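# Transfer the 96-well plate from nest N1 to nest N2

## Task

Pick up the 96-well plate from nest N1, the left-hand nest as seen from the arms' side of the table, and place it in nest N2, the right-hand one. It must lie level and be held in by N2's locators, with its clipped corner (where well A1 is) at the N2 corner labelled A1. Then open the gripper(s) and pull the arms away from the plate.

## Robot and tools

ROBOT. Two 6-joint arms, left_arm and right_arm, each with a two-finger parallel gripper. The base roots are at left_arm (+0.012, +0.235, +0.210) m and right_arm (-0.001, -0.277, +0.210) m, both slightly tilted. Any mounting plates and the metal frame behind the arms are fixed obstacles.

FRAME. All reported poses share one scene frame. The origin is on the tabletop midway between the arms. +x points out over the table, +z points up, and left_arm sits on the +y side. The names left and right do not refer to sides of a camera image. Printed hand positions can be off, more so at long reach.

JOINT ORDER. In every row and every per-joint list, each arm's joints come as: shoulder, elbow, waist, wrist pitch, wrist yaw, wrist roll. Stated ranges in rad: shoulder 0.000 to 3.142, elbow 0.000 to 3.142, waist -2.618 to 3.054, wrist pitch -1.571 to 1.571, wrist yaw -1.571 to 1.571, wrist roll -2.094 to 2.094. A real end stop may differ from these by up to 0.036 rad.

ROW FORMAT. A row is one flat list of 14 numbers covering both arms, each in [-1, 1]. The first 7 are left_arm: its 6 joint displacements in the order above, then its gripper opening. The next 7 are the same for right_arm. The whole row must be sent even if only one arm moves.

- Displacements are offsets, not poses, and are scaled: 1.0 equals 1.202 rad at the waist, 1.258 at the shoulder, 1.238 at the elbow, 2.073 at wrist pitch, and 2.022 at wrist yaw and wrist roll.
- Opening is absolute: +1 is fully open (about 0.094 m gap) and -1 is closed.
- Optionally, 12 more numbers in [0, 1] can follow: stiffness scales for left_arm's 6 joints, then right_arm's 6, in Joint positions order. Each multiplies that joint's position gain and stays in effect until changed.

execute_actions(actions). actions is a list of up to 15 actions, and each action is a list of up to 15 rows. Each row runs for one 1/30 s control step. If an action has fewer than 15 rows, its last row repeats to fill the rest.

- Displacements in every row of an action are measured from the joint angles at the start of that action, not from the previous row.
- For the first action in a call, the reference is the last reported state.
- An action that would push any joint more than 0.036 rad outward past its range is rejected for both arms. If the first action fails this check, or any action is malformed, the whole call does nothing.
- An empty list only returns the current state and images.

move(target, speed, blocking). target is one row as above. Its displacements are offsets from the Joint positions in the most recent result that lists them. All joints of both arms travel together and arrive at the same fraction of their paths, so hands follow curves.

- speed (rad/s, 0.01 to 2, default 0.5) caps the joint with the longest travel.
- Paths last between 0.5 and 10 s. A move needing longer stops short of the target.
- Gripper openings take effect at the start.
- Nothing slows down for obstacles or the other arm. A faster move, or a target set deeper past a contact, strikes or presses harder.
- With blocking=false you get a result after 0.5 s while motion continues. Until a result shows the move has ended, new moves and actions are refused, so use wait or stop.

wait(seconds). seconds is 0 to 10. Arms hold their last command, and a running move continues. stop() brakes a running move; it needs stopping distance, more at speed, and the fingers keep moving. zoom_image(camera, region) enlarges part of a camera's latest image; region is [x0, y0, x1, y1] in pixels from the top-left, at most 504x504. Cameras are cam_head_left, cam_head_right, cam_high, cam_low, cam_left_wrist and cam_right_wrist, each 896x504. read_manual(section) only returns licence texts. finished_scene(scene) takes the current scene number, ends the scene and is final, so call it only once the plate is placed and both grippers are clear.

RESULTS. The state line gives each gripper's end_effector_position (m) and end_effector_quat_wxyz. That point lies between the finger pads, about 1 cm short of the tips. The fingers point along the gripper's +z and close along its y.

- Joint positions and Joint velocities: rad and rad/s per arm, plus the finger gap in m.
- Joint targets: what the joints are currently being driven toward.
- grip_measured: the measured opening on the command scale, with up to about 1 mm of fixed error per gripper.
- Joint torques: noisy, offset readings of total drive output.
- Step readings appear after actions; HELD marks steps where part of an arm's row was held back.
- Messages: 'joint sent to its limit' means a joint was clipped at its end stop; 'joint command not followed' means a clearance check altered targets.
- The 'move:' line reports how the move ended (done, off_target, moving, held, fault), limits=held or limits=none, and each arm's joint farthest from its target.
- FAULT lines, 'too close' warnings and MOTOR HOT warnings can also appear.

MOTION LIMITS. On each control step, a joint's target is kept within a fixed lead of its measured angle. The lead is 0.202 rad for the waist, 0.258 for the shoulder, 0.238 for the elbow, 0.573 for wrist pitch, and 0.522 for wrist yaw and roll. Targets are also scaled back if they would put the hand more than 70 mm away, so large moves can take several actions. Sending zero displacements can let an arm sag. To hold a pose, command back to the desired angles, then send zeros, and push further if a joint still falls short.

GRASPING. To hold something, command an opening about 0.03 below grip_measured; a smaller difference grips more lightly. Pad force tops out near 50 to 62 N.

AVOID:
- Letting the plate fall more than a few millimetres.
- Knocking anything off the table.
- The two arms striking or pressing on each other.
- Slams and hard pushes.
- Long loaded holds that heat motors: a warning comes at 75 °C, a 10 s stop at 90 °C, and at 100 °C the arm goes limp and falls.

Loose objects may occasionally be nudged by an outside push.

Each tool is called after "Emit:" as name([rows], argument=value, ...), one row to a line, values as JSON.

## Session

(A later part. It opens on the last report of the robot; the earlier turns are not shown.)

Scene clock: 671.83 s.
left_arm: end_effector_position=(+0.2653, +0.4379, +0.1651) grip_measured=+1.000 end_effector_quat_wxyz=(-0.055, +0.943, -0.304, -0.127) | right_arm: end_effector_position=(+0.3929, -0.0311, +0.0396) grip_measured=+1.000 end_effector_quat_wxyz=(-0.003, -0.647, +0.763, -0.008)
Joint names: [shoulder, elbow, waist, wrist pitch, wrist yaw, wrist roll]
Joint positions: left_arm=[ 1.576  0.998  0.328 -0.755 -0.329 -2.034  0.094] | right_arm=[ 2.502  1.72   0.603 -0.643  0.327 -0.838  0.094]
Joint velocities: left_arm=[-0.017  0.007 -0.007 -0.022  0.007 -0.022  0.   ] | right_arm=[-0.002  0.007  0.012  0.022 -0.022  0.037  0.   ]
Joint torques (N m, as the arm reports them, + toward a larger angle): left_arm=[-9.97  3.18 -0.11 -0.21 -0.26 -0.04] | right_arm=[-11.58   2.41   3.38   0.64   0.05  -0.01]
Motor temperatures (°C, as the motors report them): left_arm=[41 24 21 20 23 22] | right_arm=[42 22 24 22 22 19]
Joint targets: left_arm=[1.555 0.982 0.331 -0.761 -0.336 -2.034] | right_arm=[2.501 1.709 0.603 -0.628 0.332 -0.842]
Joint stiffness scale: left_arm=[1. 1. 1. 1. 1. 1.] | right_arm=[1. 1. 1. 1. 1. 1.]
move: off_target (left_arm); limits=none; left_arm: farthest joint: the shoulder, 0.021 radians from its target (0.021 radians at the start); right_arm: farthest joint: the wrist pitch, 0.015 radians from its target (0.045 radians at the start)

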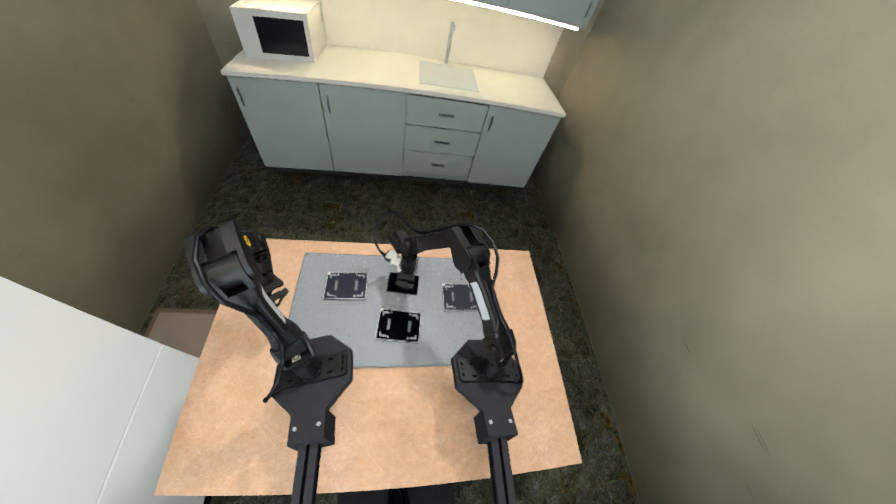

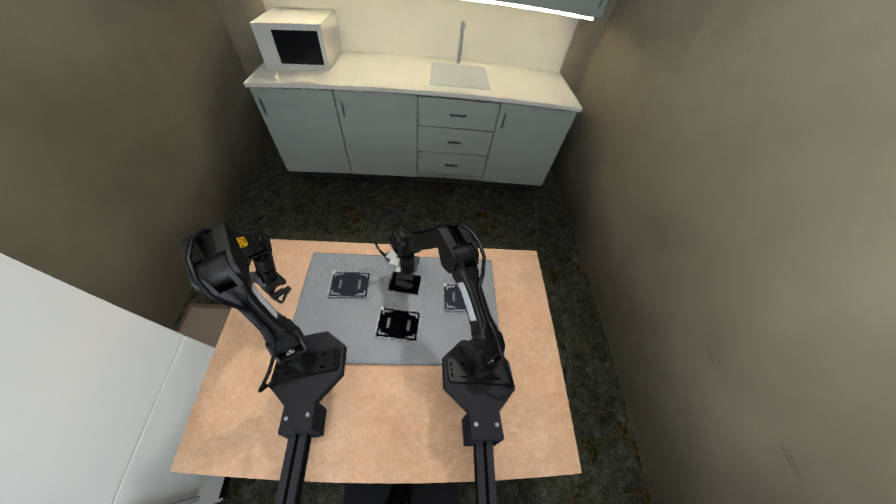

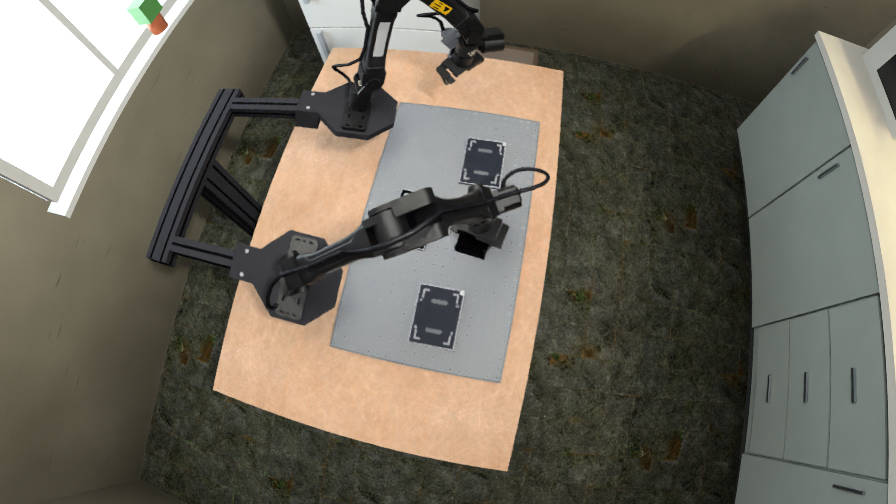

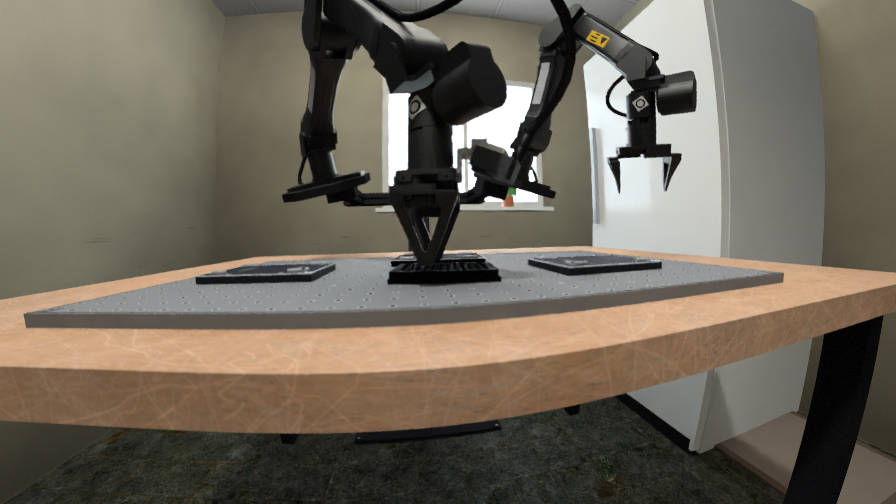

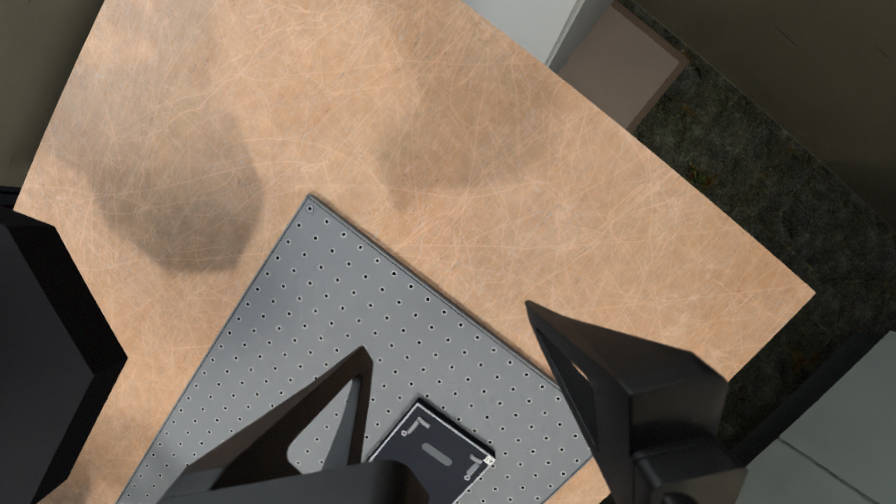

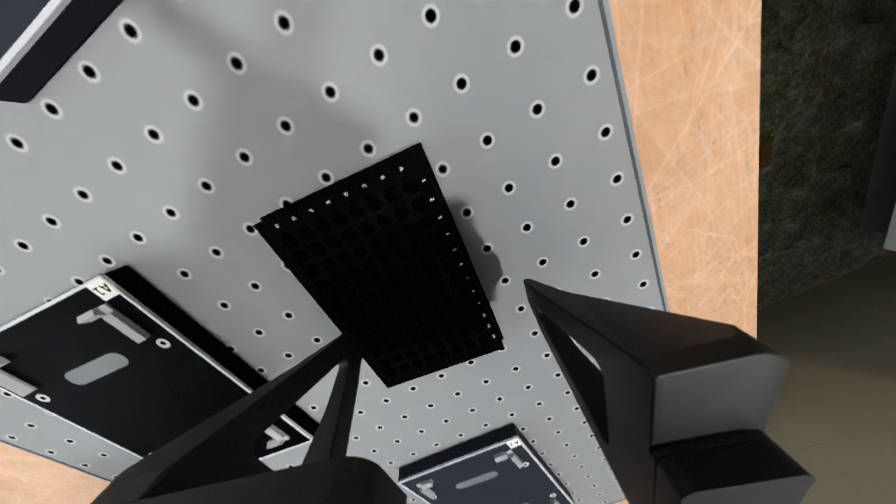

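Emit:
move(target=[-0.0167,-0.013,0.0025,-0.003,-0.0035,0,1,-0.02,-0.033,0.034,0.0183,0.0025,-0.002,1], speed=0.08)

Emit:
zoom_image(camera="cam_low", region=[360, 200, 530, 300])

Emit:
zoom_image(camera="cam_right_wrist", region=[250, 130, 570, 420])

Scene clock: 729.57 s.
left_arm: end_effector_position=(+0.2653, +0.4379, +0.1651) grip_measured=+1.000 end_effector_quat_wxyz=(-0.055, +0.943, -0.304, -0.127) | right_arm: end_effector_position=(+0.3824, -0.0231, +0.0377) grip_measured=+1.000 end_effector_quat_wxyz=(-0.001, -0.656, +0.755, -0.007)
Joint names: [shoulder, elbow, waist, wrist pitch, wrist yaw, wrist roll]
Joint positions: left_arm=[ 1.576  0.998  0.328 -0.755 -0.329 -2.034  0.094] | right_arm=[ 2.502  1.692  0.626 -0.619  0.328 -0.838  0.094]
Joint velocities: left_arm=[-0.012  0.007 -0.017 -0.037 -0.066  0.051  0.   ] | right_arm=[-0.007 -0.022  0.002 -0.022 -0.022 -0.051  0.   ]
Joint torques (N m, as the arm reports them, + toward a larger angle): left_arm=[-9.97  3.19 -0.11 -0.21 -0.26 -0.04] | right_arm=[-13.28   2.25   4.53   0.65   0.06  -0.01]
Motor temperatures (°C, as the motors report them): left_arm=[41 24 21 20 23 22] | right_arm=[43 21 24 22 22 19]
Joint targets: left_arm=[1.555 0.982 0.331 -0.761 -0.336 -2.034] | right_arm=[2.477 1.679 0.644 -0.604 0.332 -0.842]
Joint stiffness scale: left_arm=[1. 1. 1. 1. 1. 1.] | right_arm=[1. 1. 1. 1. 1. 1.]
move: off_target (left_arm, right_arm); limits=none; left_arm: farthest joint: the shoulder, 0.021 radians from its target (0.021 radians at the start); right_arm: farthest joint: the shoulder, 0.025 radians from its target (0.025 radians at the start)

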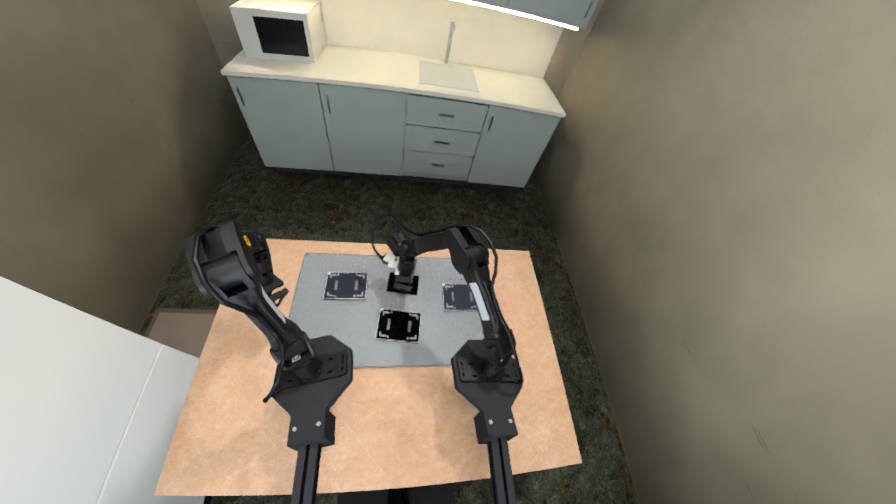

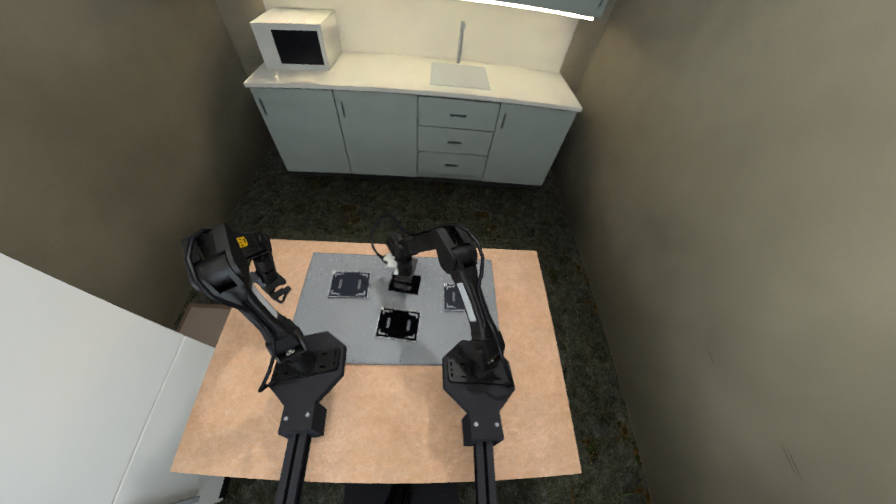

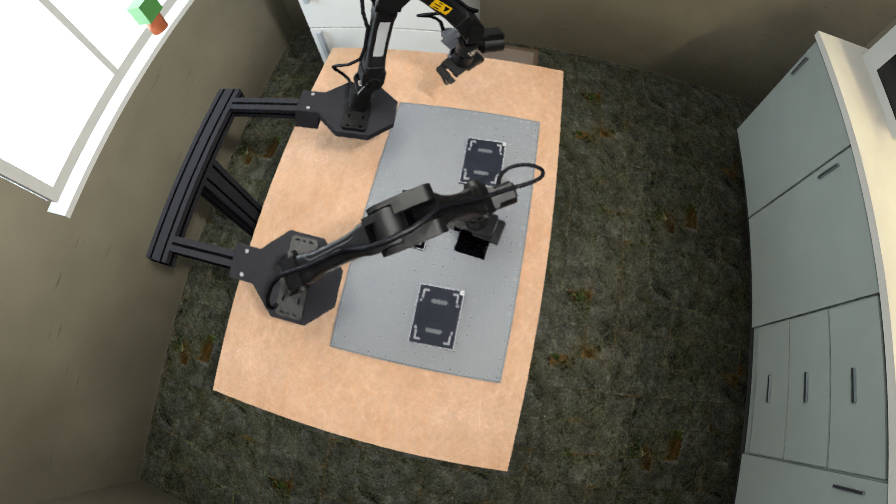

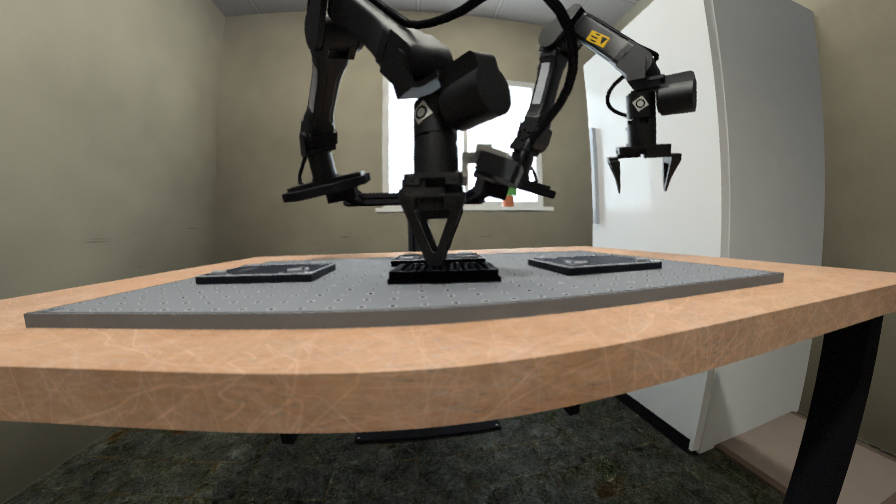

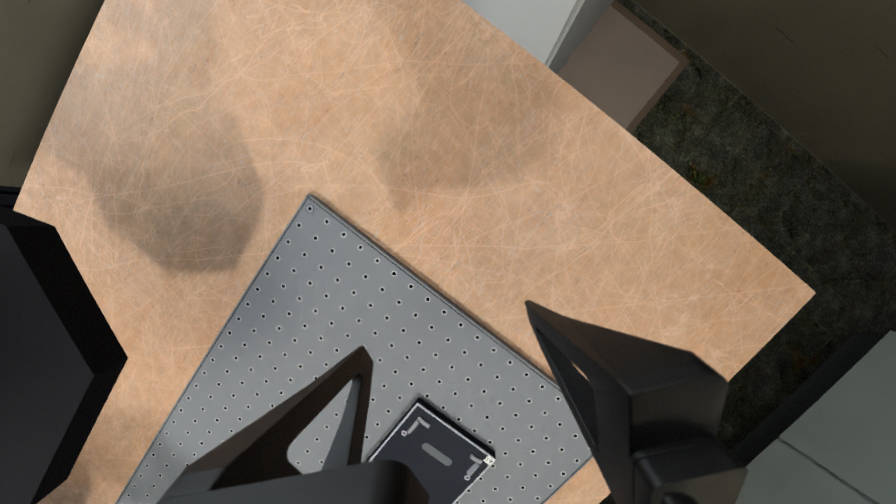

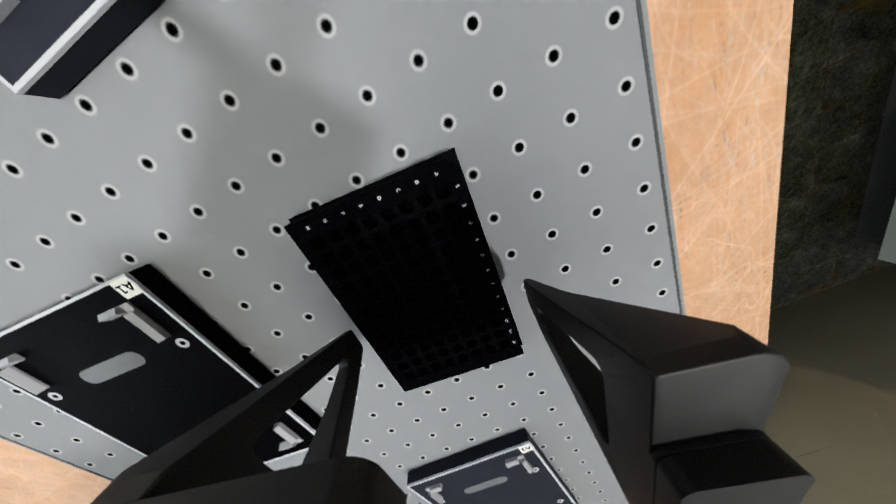

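Region (360, 200, 530, 300) of cam_low's 896x504 image, scaled by 2.965, with more detail than that image has; it fills the top 296 rows of this view, and the rest is white.

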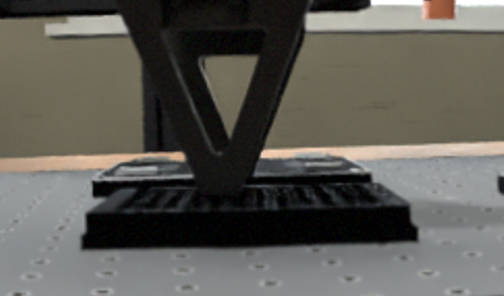

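Region (250, 130, 570, 420) of cam_right_wrist's 896x504 image, scaled by 1.575, with more detail than that image has; it fills the top 457 rows of this view, and the rest is white.

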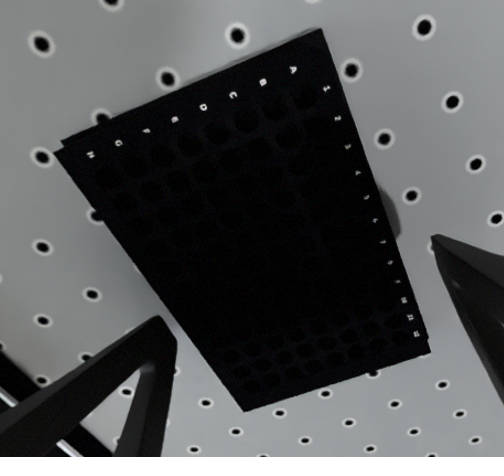

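Emit:
move(target=[-0.0167,-0.013,0.0025,-0.003,-0.0035,0,1,0.0016,-0.0275,0.018,0.0193,0.002,-0.002,1], speed=0.06)

Emit:
zoom_image(camera="cam_low", region=[360, 200, 530, 300])

Emit:
zoom_image(camera="cam_right_wrist", region=[250, 130, 570, 420])

Scene clock: 755.50 s.
left_arm: end_effector_position=(+0.2653, +0.4379, +0.1651) grip_measured=+1.000 end_effector_quat_wxyz=(-0.055, +0.943, -0.304, -0.127) | right_arm: end_effector_position=(+0.3795, -0.0235, +0.0339) grip_measured=+1.000 end_effector_quat_wxyz=(+0.001, -0.655, +0.755, -0.007)
Joint names: [shoulder, elbow, waist, wrist pitch, wrist yaw, wrist roll]
Joint positions: left_arm=[ 1.576  0.998  0.328 -0.755 -0.329 -2.034  0.094] | right_arm=[ 2.502  1.67   0.626 -0.594  0.328 -0.839  0.094]
Joint velocities: left_arm=[-0.022 -0.007  0.007  0.051 -0.022  0.022  0.   ] | right_arm=[ 0.007 -0.007 -0.007 -0.051 -0.095  0.022  0.   ]
Joint torques (N m, as the arm reports them, + toward a larger angle): left_arm=[-9.98  3.18 -0.11 -0.22 -0.26 -0.04] | right_arm=[-11.18   2.17   4.86   0.64   0.04  -0.02]
Motor temperatures (°C, as the motors report them): left_arm=[41 24 21 20 23 22] | right_arm=[45 21 25 22 22 19]
Joint targets: left_arm=[1.555 0.982 0.331 -0.761 -0.336 -2.034] | right_arm=[2.504 1.658 0.648 -0.579 0.332 -0.843]
Joint stiffness scale: left_arm=[1. 1. 1. 1. 1. 1.] | right_arm=[1. 1. 1. 1. 1. 1.]
move: off_target (left_arm, right_arm); limits=none; left_arm: farthest joint: the shoulder, 0.021 radians from its target (0.021 radians at the start); right_arm: farthest joint: the waist, 0.021 radians from its target (0.021 radians at the start)

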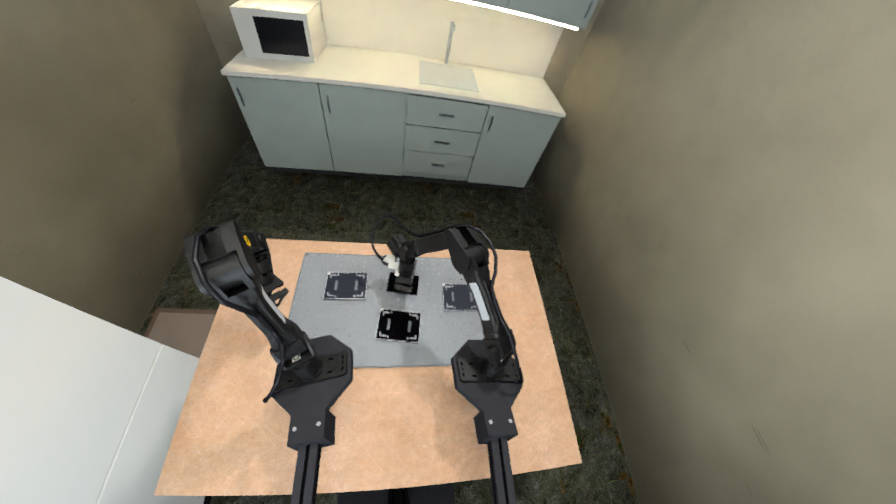

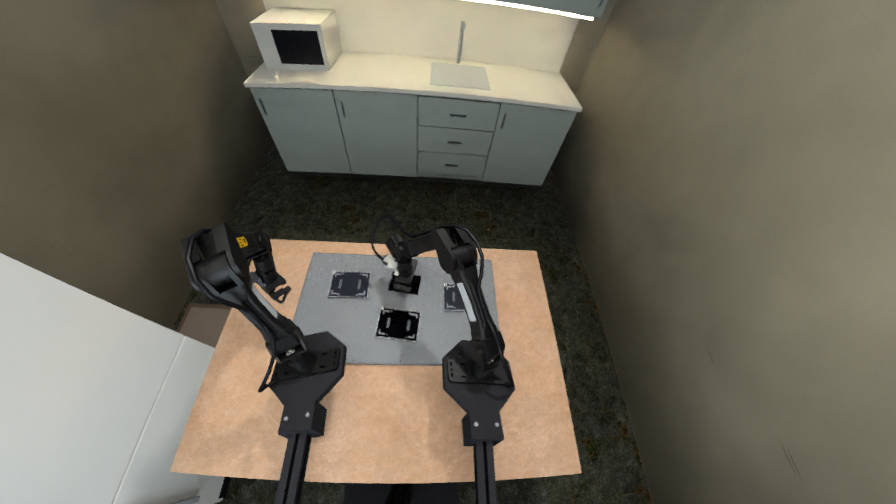

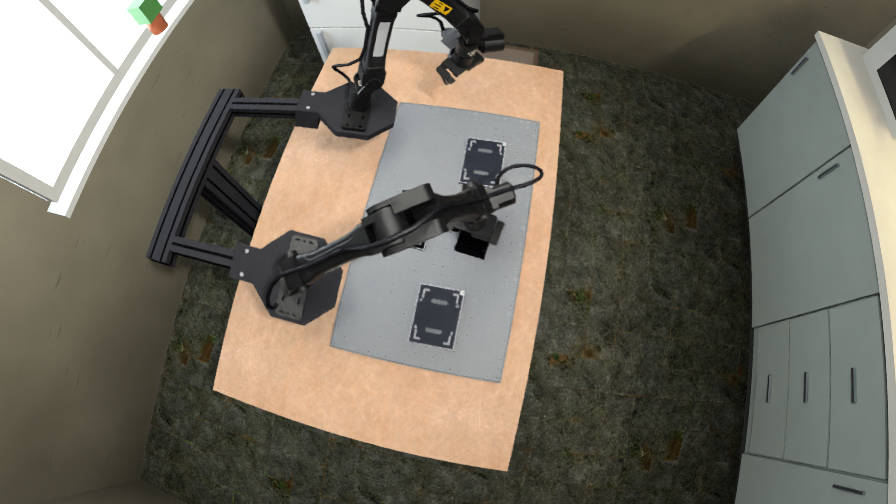

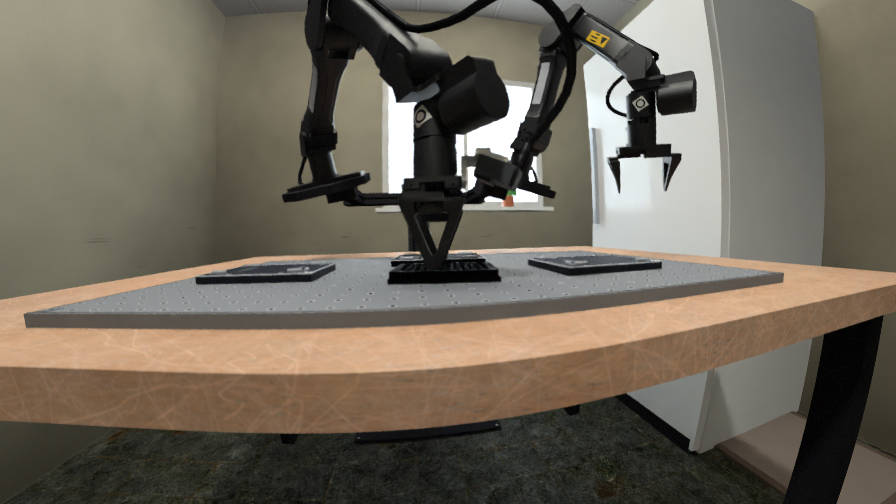

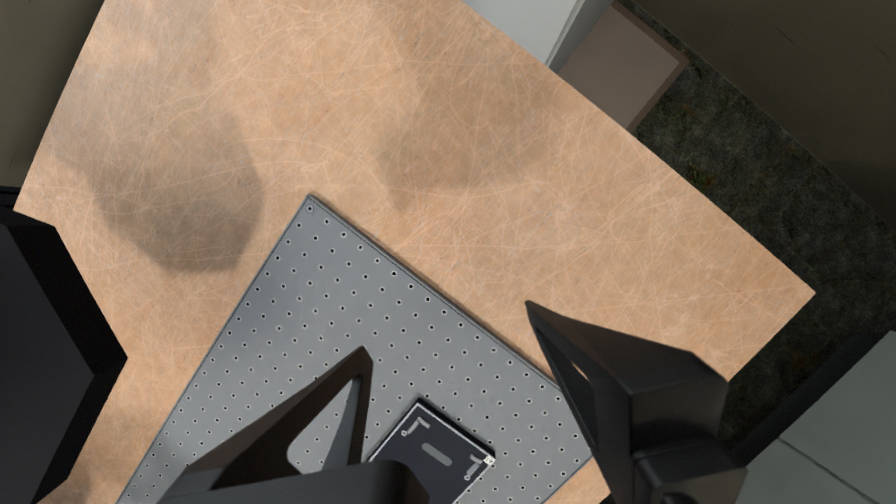

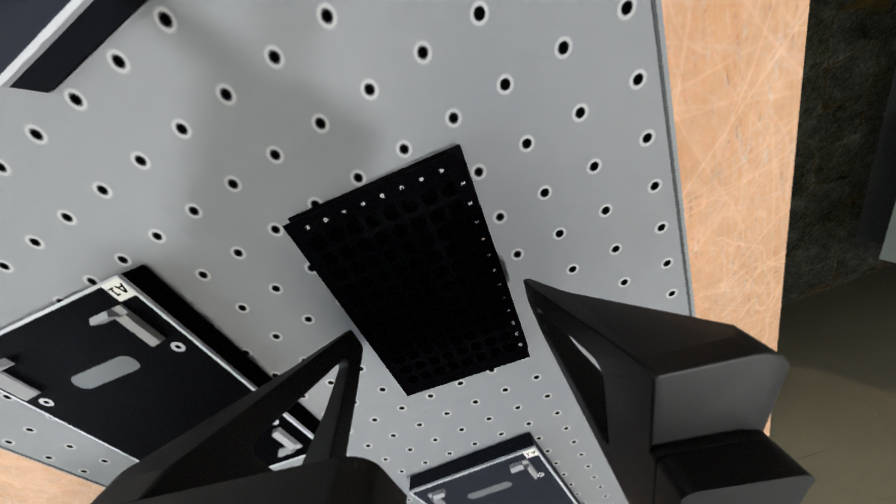

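Region (360, 200, 530, 300) of cam_low's 896x504 image, scaled by 2.965, with more detail than that image has; it fills the top 296 rows of this view, and the rest is white.

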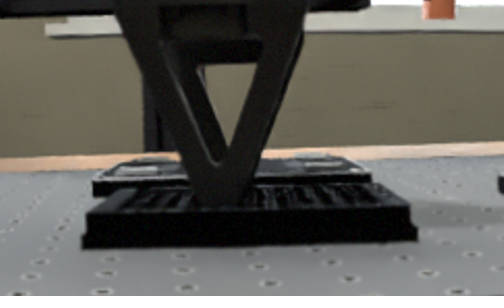

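Region (250, 130, 570, 420) of cam_right_wrist's 896x504 image, scaled by 1.575, with more detail than that image has; it fills the top 457 rows of this view, and the rest is white.

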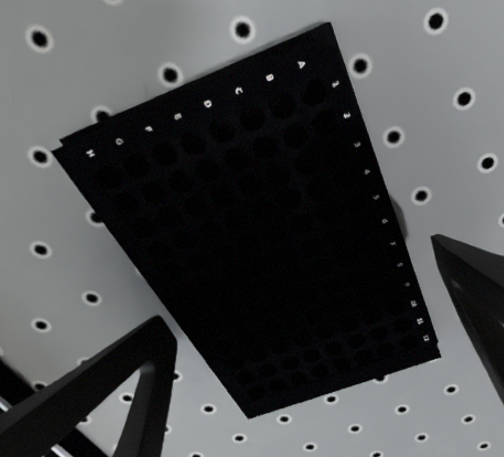

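Emit:
move(target=[-0.0167,-0.013,0.0025,-0.003,-0.0035,0,1,0.0145,-0.0165,0.008,0.02,0.002,-0.002,1], speed=0.05)

Emit:
zoom_image(camera="cam_low", region=[360, 200, 530, 300])

Emit:
zoom_image(camera="cam_right_wrist", region=[250, 130, 570, 420])

Scene clock: 773.70 s.
left_arm: end_effector_position=(+0.2653, +0.4379, +0.1651) grip_measured=+1.000 end_effector_quat_wxyz=(-0.055, +0.943, -0.304, -0.127) | right_arm: end_effector_position=(+0.3792, -0.0209, +0.0266) grip_measured=+1.000 end_effector_quat_wxyz=(+0.005, -0.654, +0.756, -0.008)
Joint names: [shoulder, elbow, waist, wrist pitch, wrist yaw, wrist roll]
Joint positions: left_arm=[ 1.576  0.998  0.328 -0.755 -0.329 -2.034  0.094] | right_arm=[ 2.52   1.67   0.626 -0.567  0.328 -0.838  0.094]
Joint velocities: left_arm=[-0.012 -0.017 -0.012  0.007 -0.066 -0.022  0.   ] | right_arm=[-0.017 -0.032  0.007  0.022 -0.022 -0.022  0.   ]
Joint torques (N m, as the arm reports them, + toward a larger angle): left_arm=[-9.97  3.18 -0.11 -0.22 -0.26 -0.04] | right_arm=[-11.32   1.61   4.     0.63   0.04  -0.02]
Motor temperatures (°C, as the motors report them): left_arm=[41 24 21 20 23 22] | right_arm=[44 21 25 22 22 19]
Joint targets: left_arm=[1.555 0.982 0.331 -0.761 -0.336 -2.034] | right_arm=[2.520 1.650 0.636 -0.552 0.332 -0.842]
Joint stiffness scale: left_arm=[1. 1. 1. 1. 1. 1.] | right_arm=[1. 1. 1. 1. 1. 1.]
move: off_target (left_arm, right_arm); limits=none; left_arm: farthest joint: the shoulder, 0.021 radians from its target (0.021 radians at the start); right_arm: farthest joint: the elbow, 0.021 radians from its target (0.021 radians at the start)

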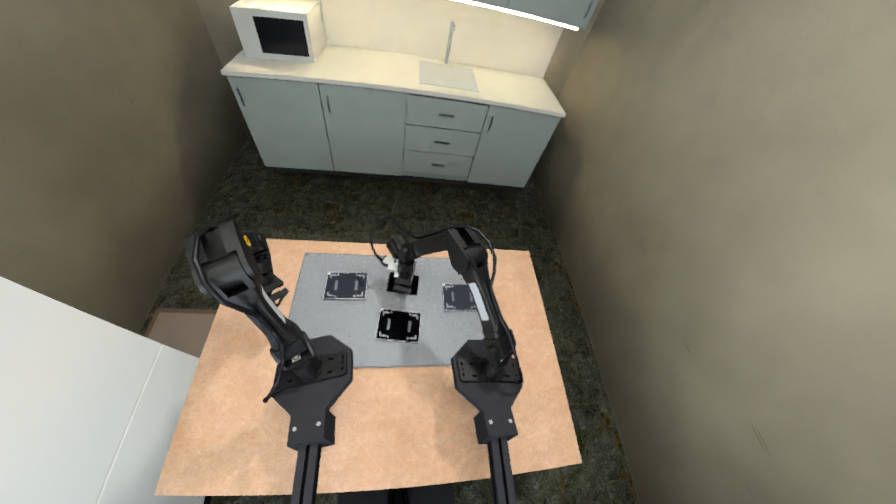

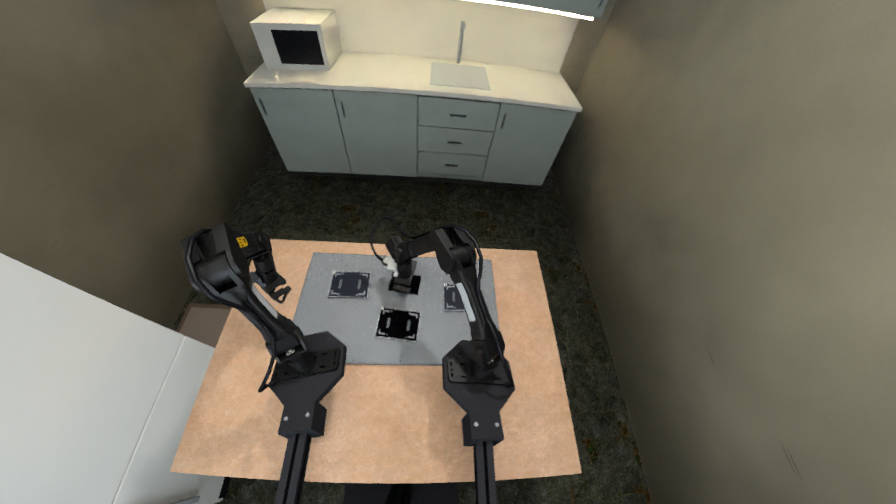

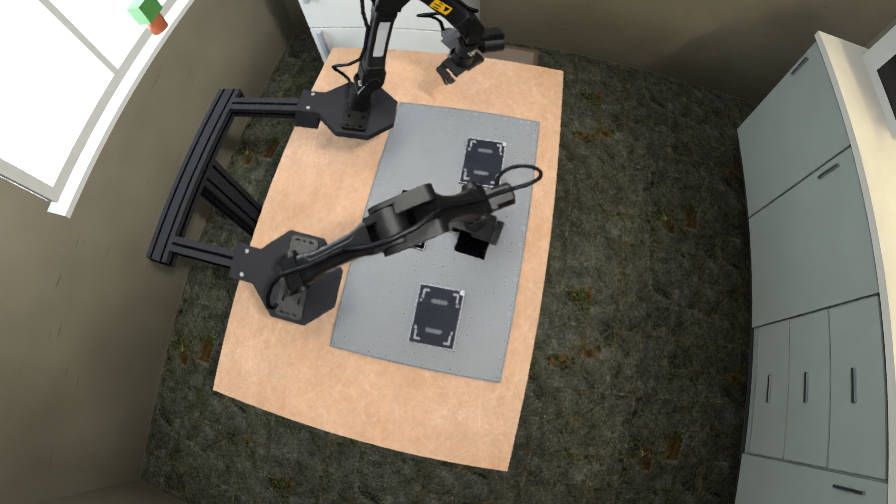

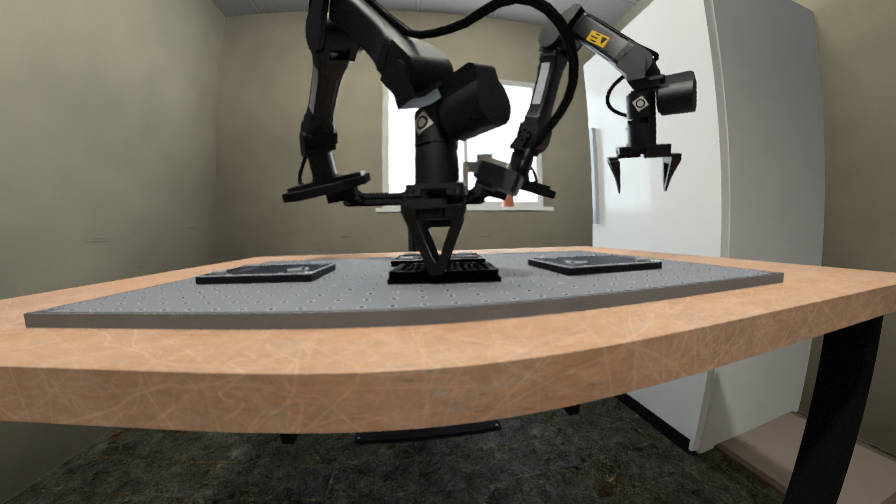

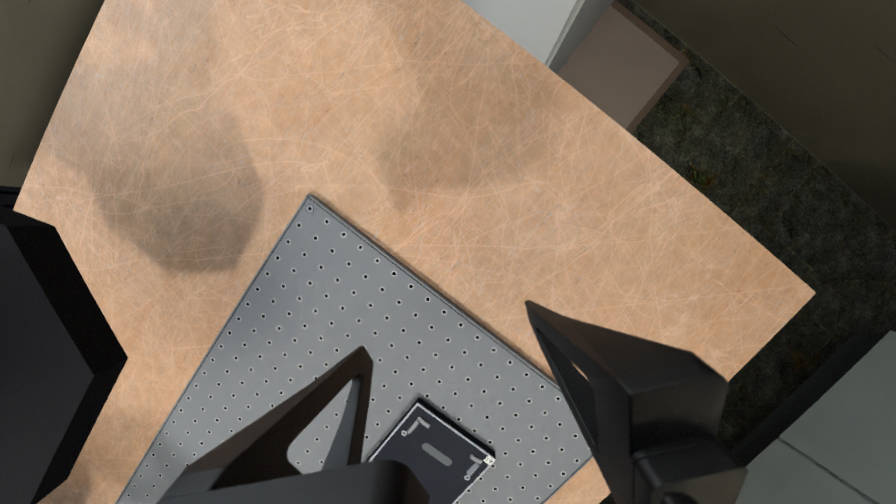

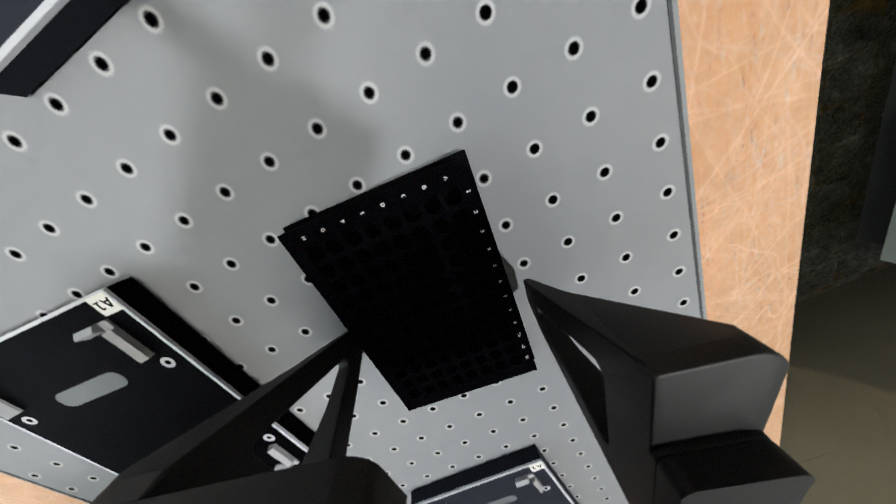

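Region (360, 200, 530, 300) of cam_low's 896x504 image, scaled by 2.965, with more detail than that image has; it fills the top 296 rows of this view, and the rest is white.

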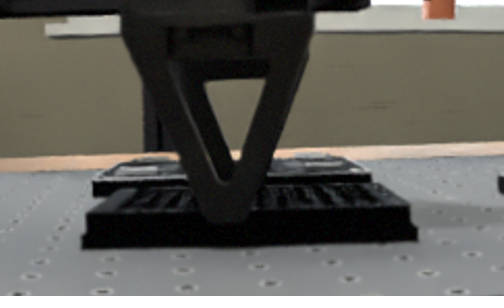

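Region (250, 130, 570, 420) of cam_right_wrist's 896x504 image, scaled by 1.575, with more detail than that image has; it fills the top 457 rows of this view, and the rest is white.

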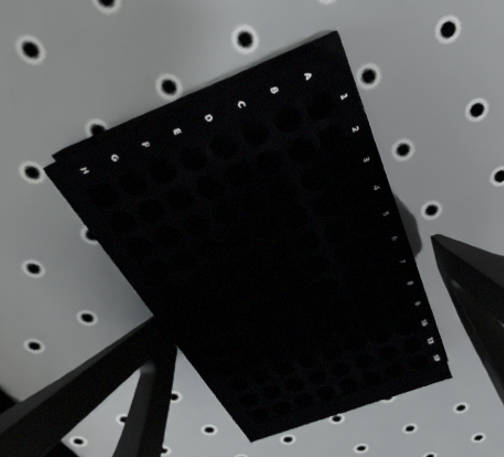

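Emit:
move(target=[-0.0167,-0.013,0.0025,-0.003,-0.0035,0,1,0.0,-0.026,0.006,0.0106,0.002,-0.002,1], speed=0.05)

Emit:
zoom_image(camera="cam_low", region=[360, 200, 530, 300])

Emit:
zoom_image(camera="cam_right_wrist", region=[250, 130, 570, 420])

Scene clock: 784.83 s.
left_arm: end_effector_position=(+0.2653, +0.4379, +0.1651) grip_measured=+1.000 end_effector_quat_wxyz=(-0.055, +0.943, -0.304, -0.127) | right_arm: end_effector_position=(+0.3734, -0.0235, +0.0232) grip_measured=+1.000 end_effector_quat_wxyz=(-0.001, -0.656, +0.755, -0.007)
Joint names: [shoulder, elbow, waist, wrist pitch, wrist yaw, wrist roll]
Joint positions: left_arm=[ 1.576  0.998  0.328 -0.755 -0.329 -2.034  0.094] | right_arm=[ 2.52   1.651  0.626 -0.559  0.328 -0.838  0.094]
Joint velocities: left_arm=[-0.012  0.012 -0.017  0.051  0.037 -0.051  0.   ] | right_arm=[-0.002  0.007 -0.017 -0.007 -0.007 -0.007  0.   ]
Joint torques (N m, as the arm reports them, + toward a larger angle): left_arm=[-9.97  3.18 -0.1  -0.22 -0.26 -0.04] | right_arm=[-11.25   2.05   3.8    0.61   0.05  -0.02]
Motor temperatures (°C, as the motors report them): left_arm=[41 24 21 20 23 22] | right_arm=[44 21 25 22 22 19]
Joint targets: left_arm=[1.555 0.982 0.331 -0.761 -0.336 -2.034] | right_arm=[2.520 1.638 0.634 -0.545 0.332 -0.842]
Joint stiffness scale: left_arm=[1. 1. 1. 1. 1. 1.] | right_arm=[1. 1. 1. 1. 1. 1.]
move: off_target (left_arm); limits=none; left_arm: farthest joint: the shoulder, 0.021 radians from its target (0.021 radians at the start); right_arm: farthest joint: the wrist pitch, 0.014 radians from its target (0.021 radians at the start)

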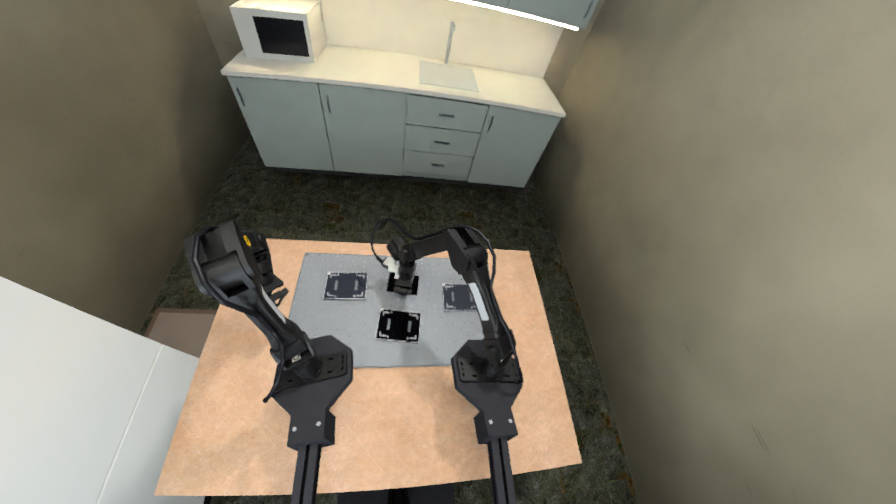

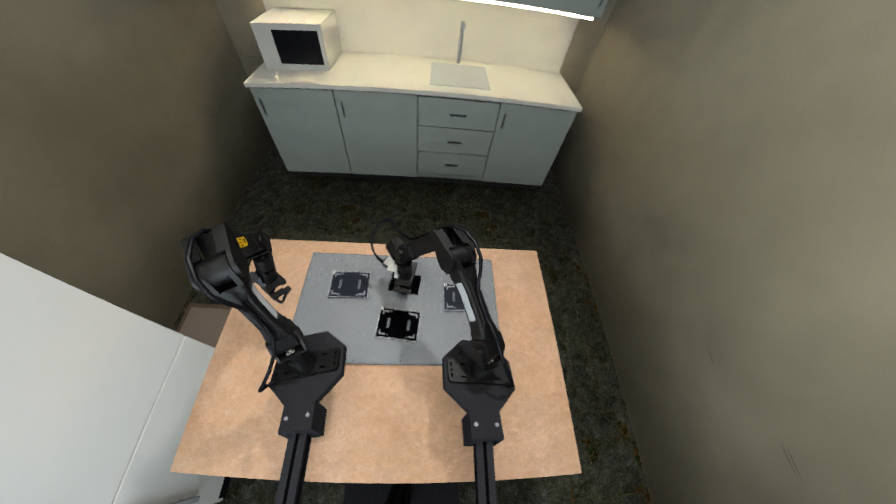

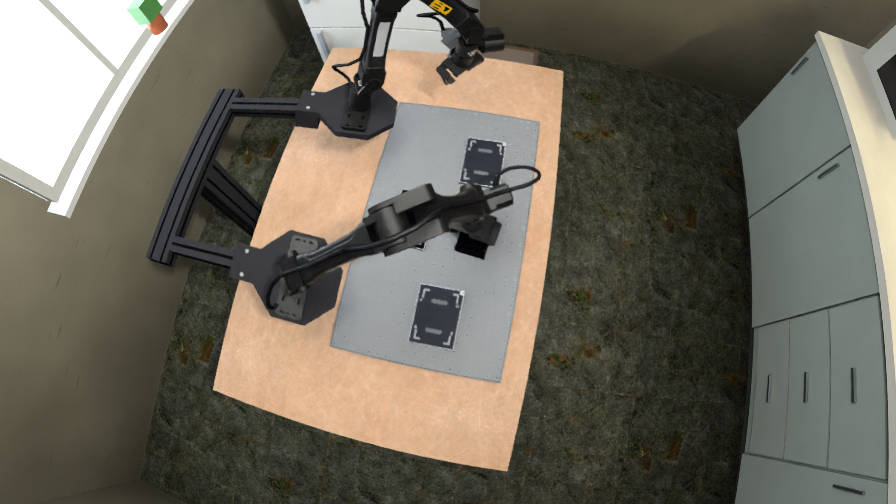

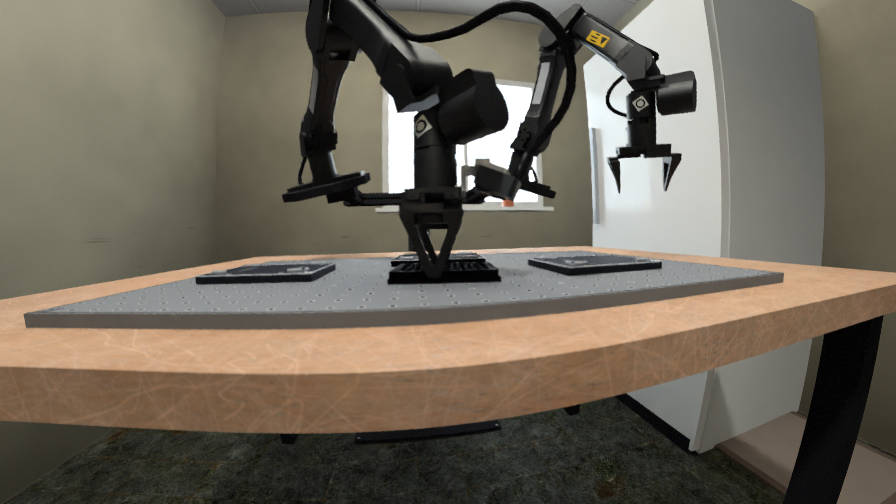

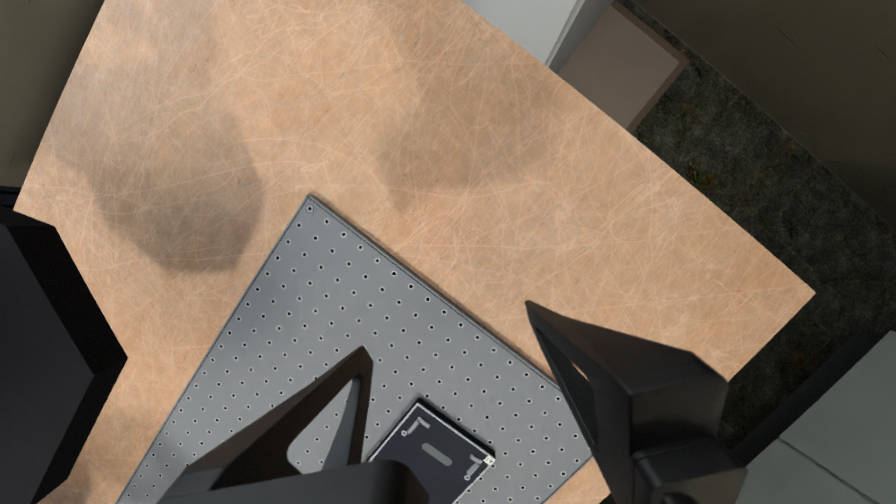

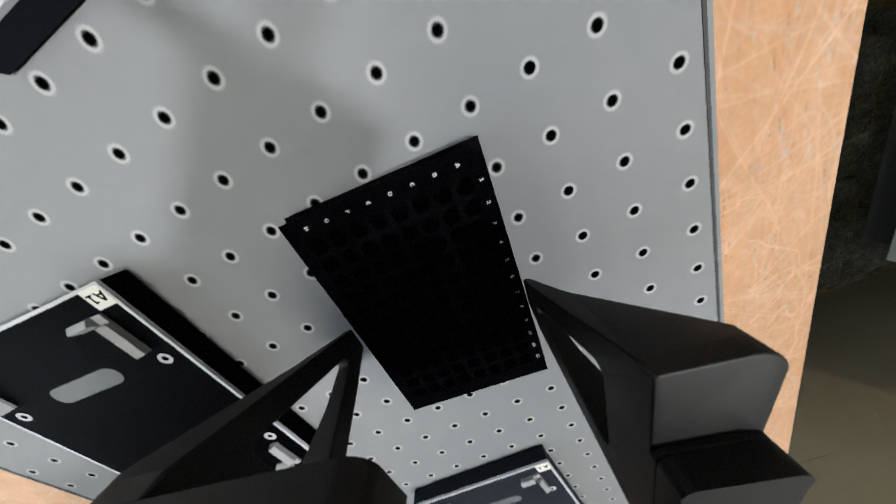

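Region (360, 200, 530, 300) of cam_low's 896x504 image, scaled by 2.965, with more detail than that image has; it fills the top 296 rows of this view, and the rest is white.

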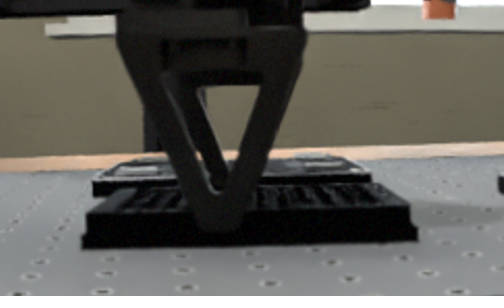

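Region (250, 130, 570, 420) of cam_right_wrist's 896x504 image, scaled by 1.575, with more detail than that image has; it fills the top 457 rows of this view, and the rest is white.

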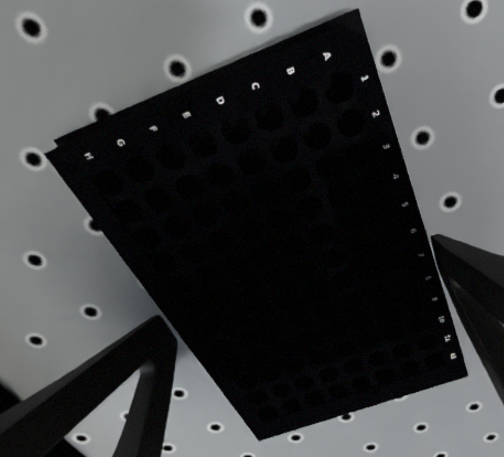

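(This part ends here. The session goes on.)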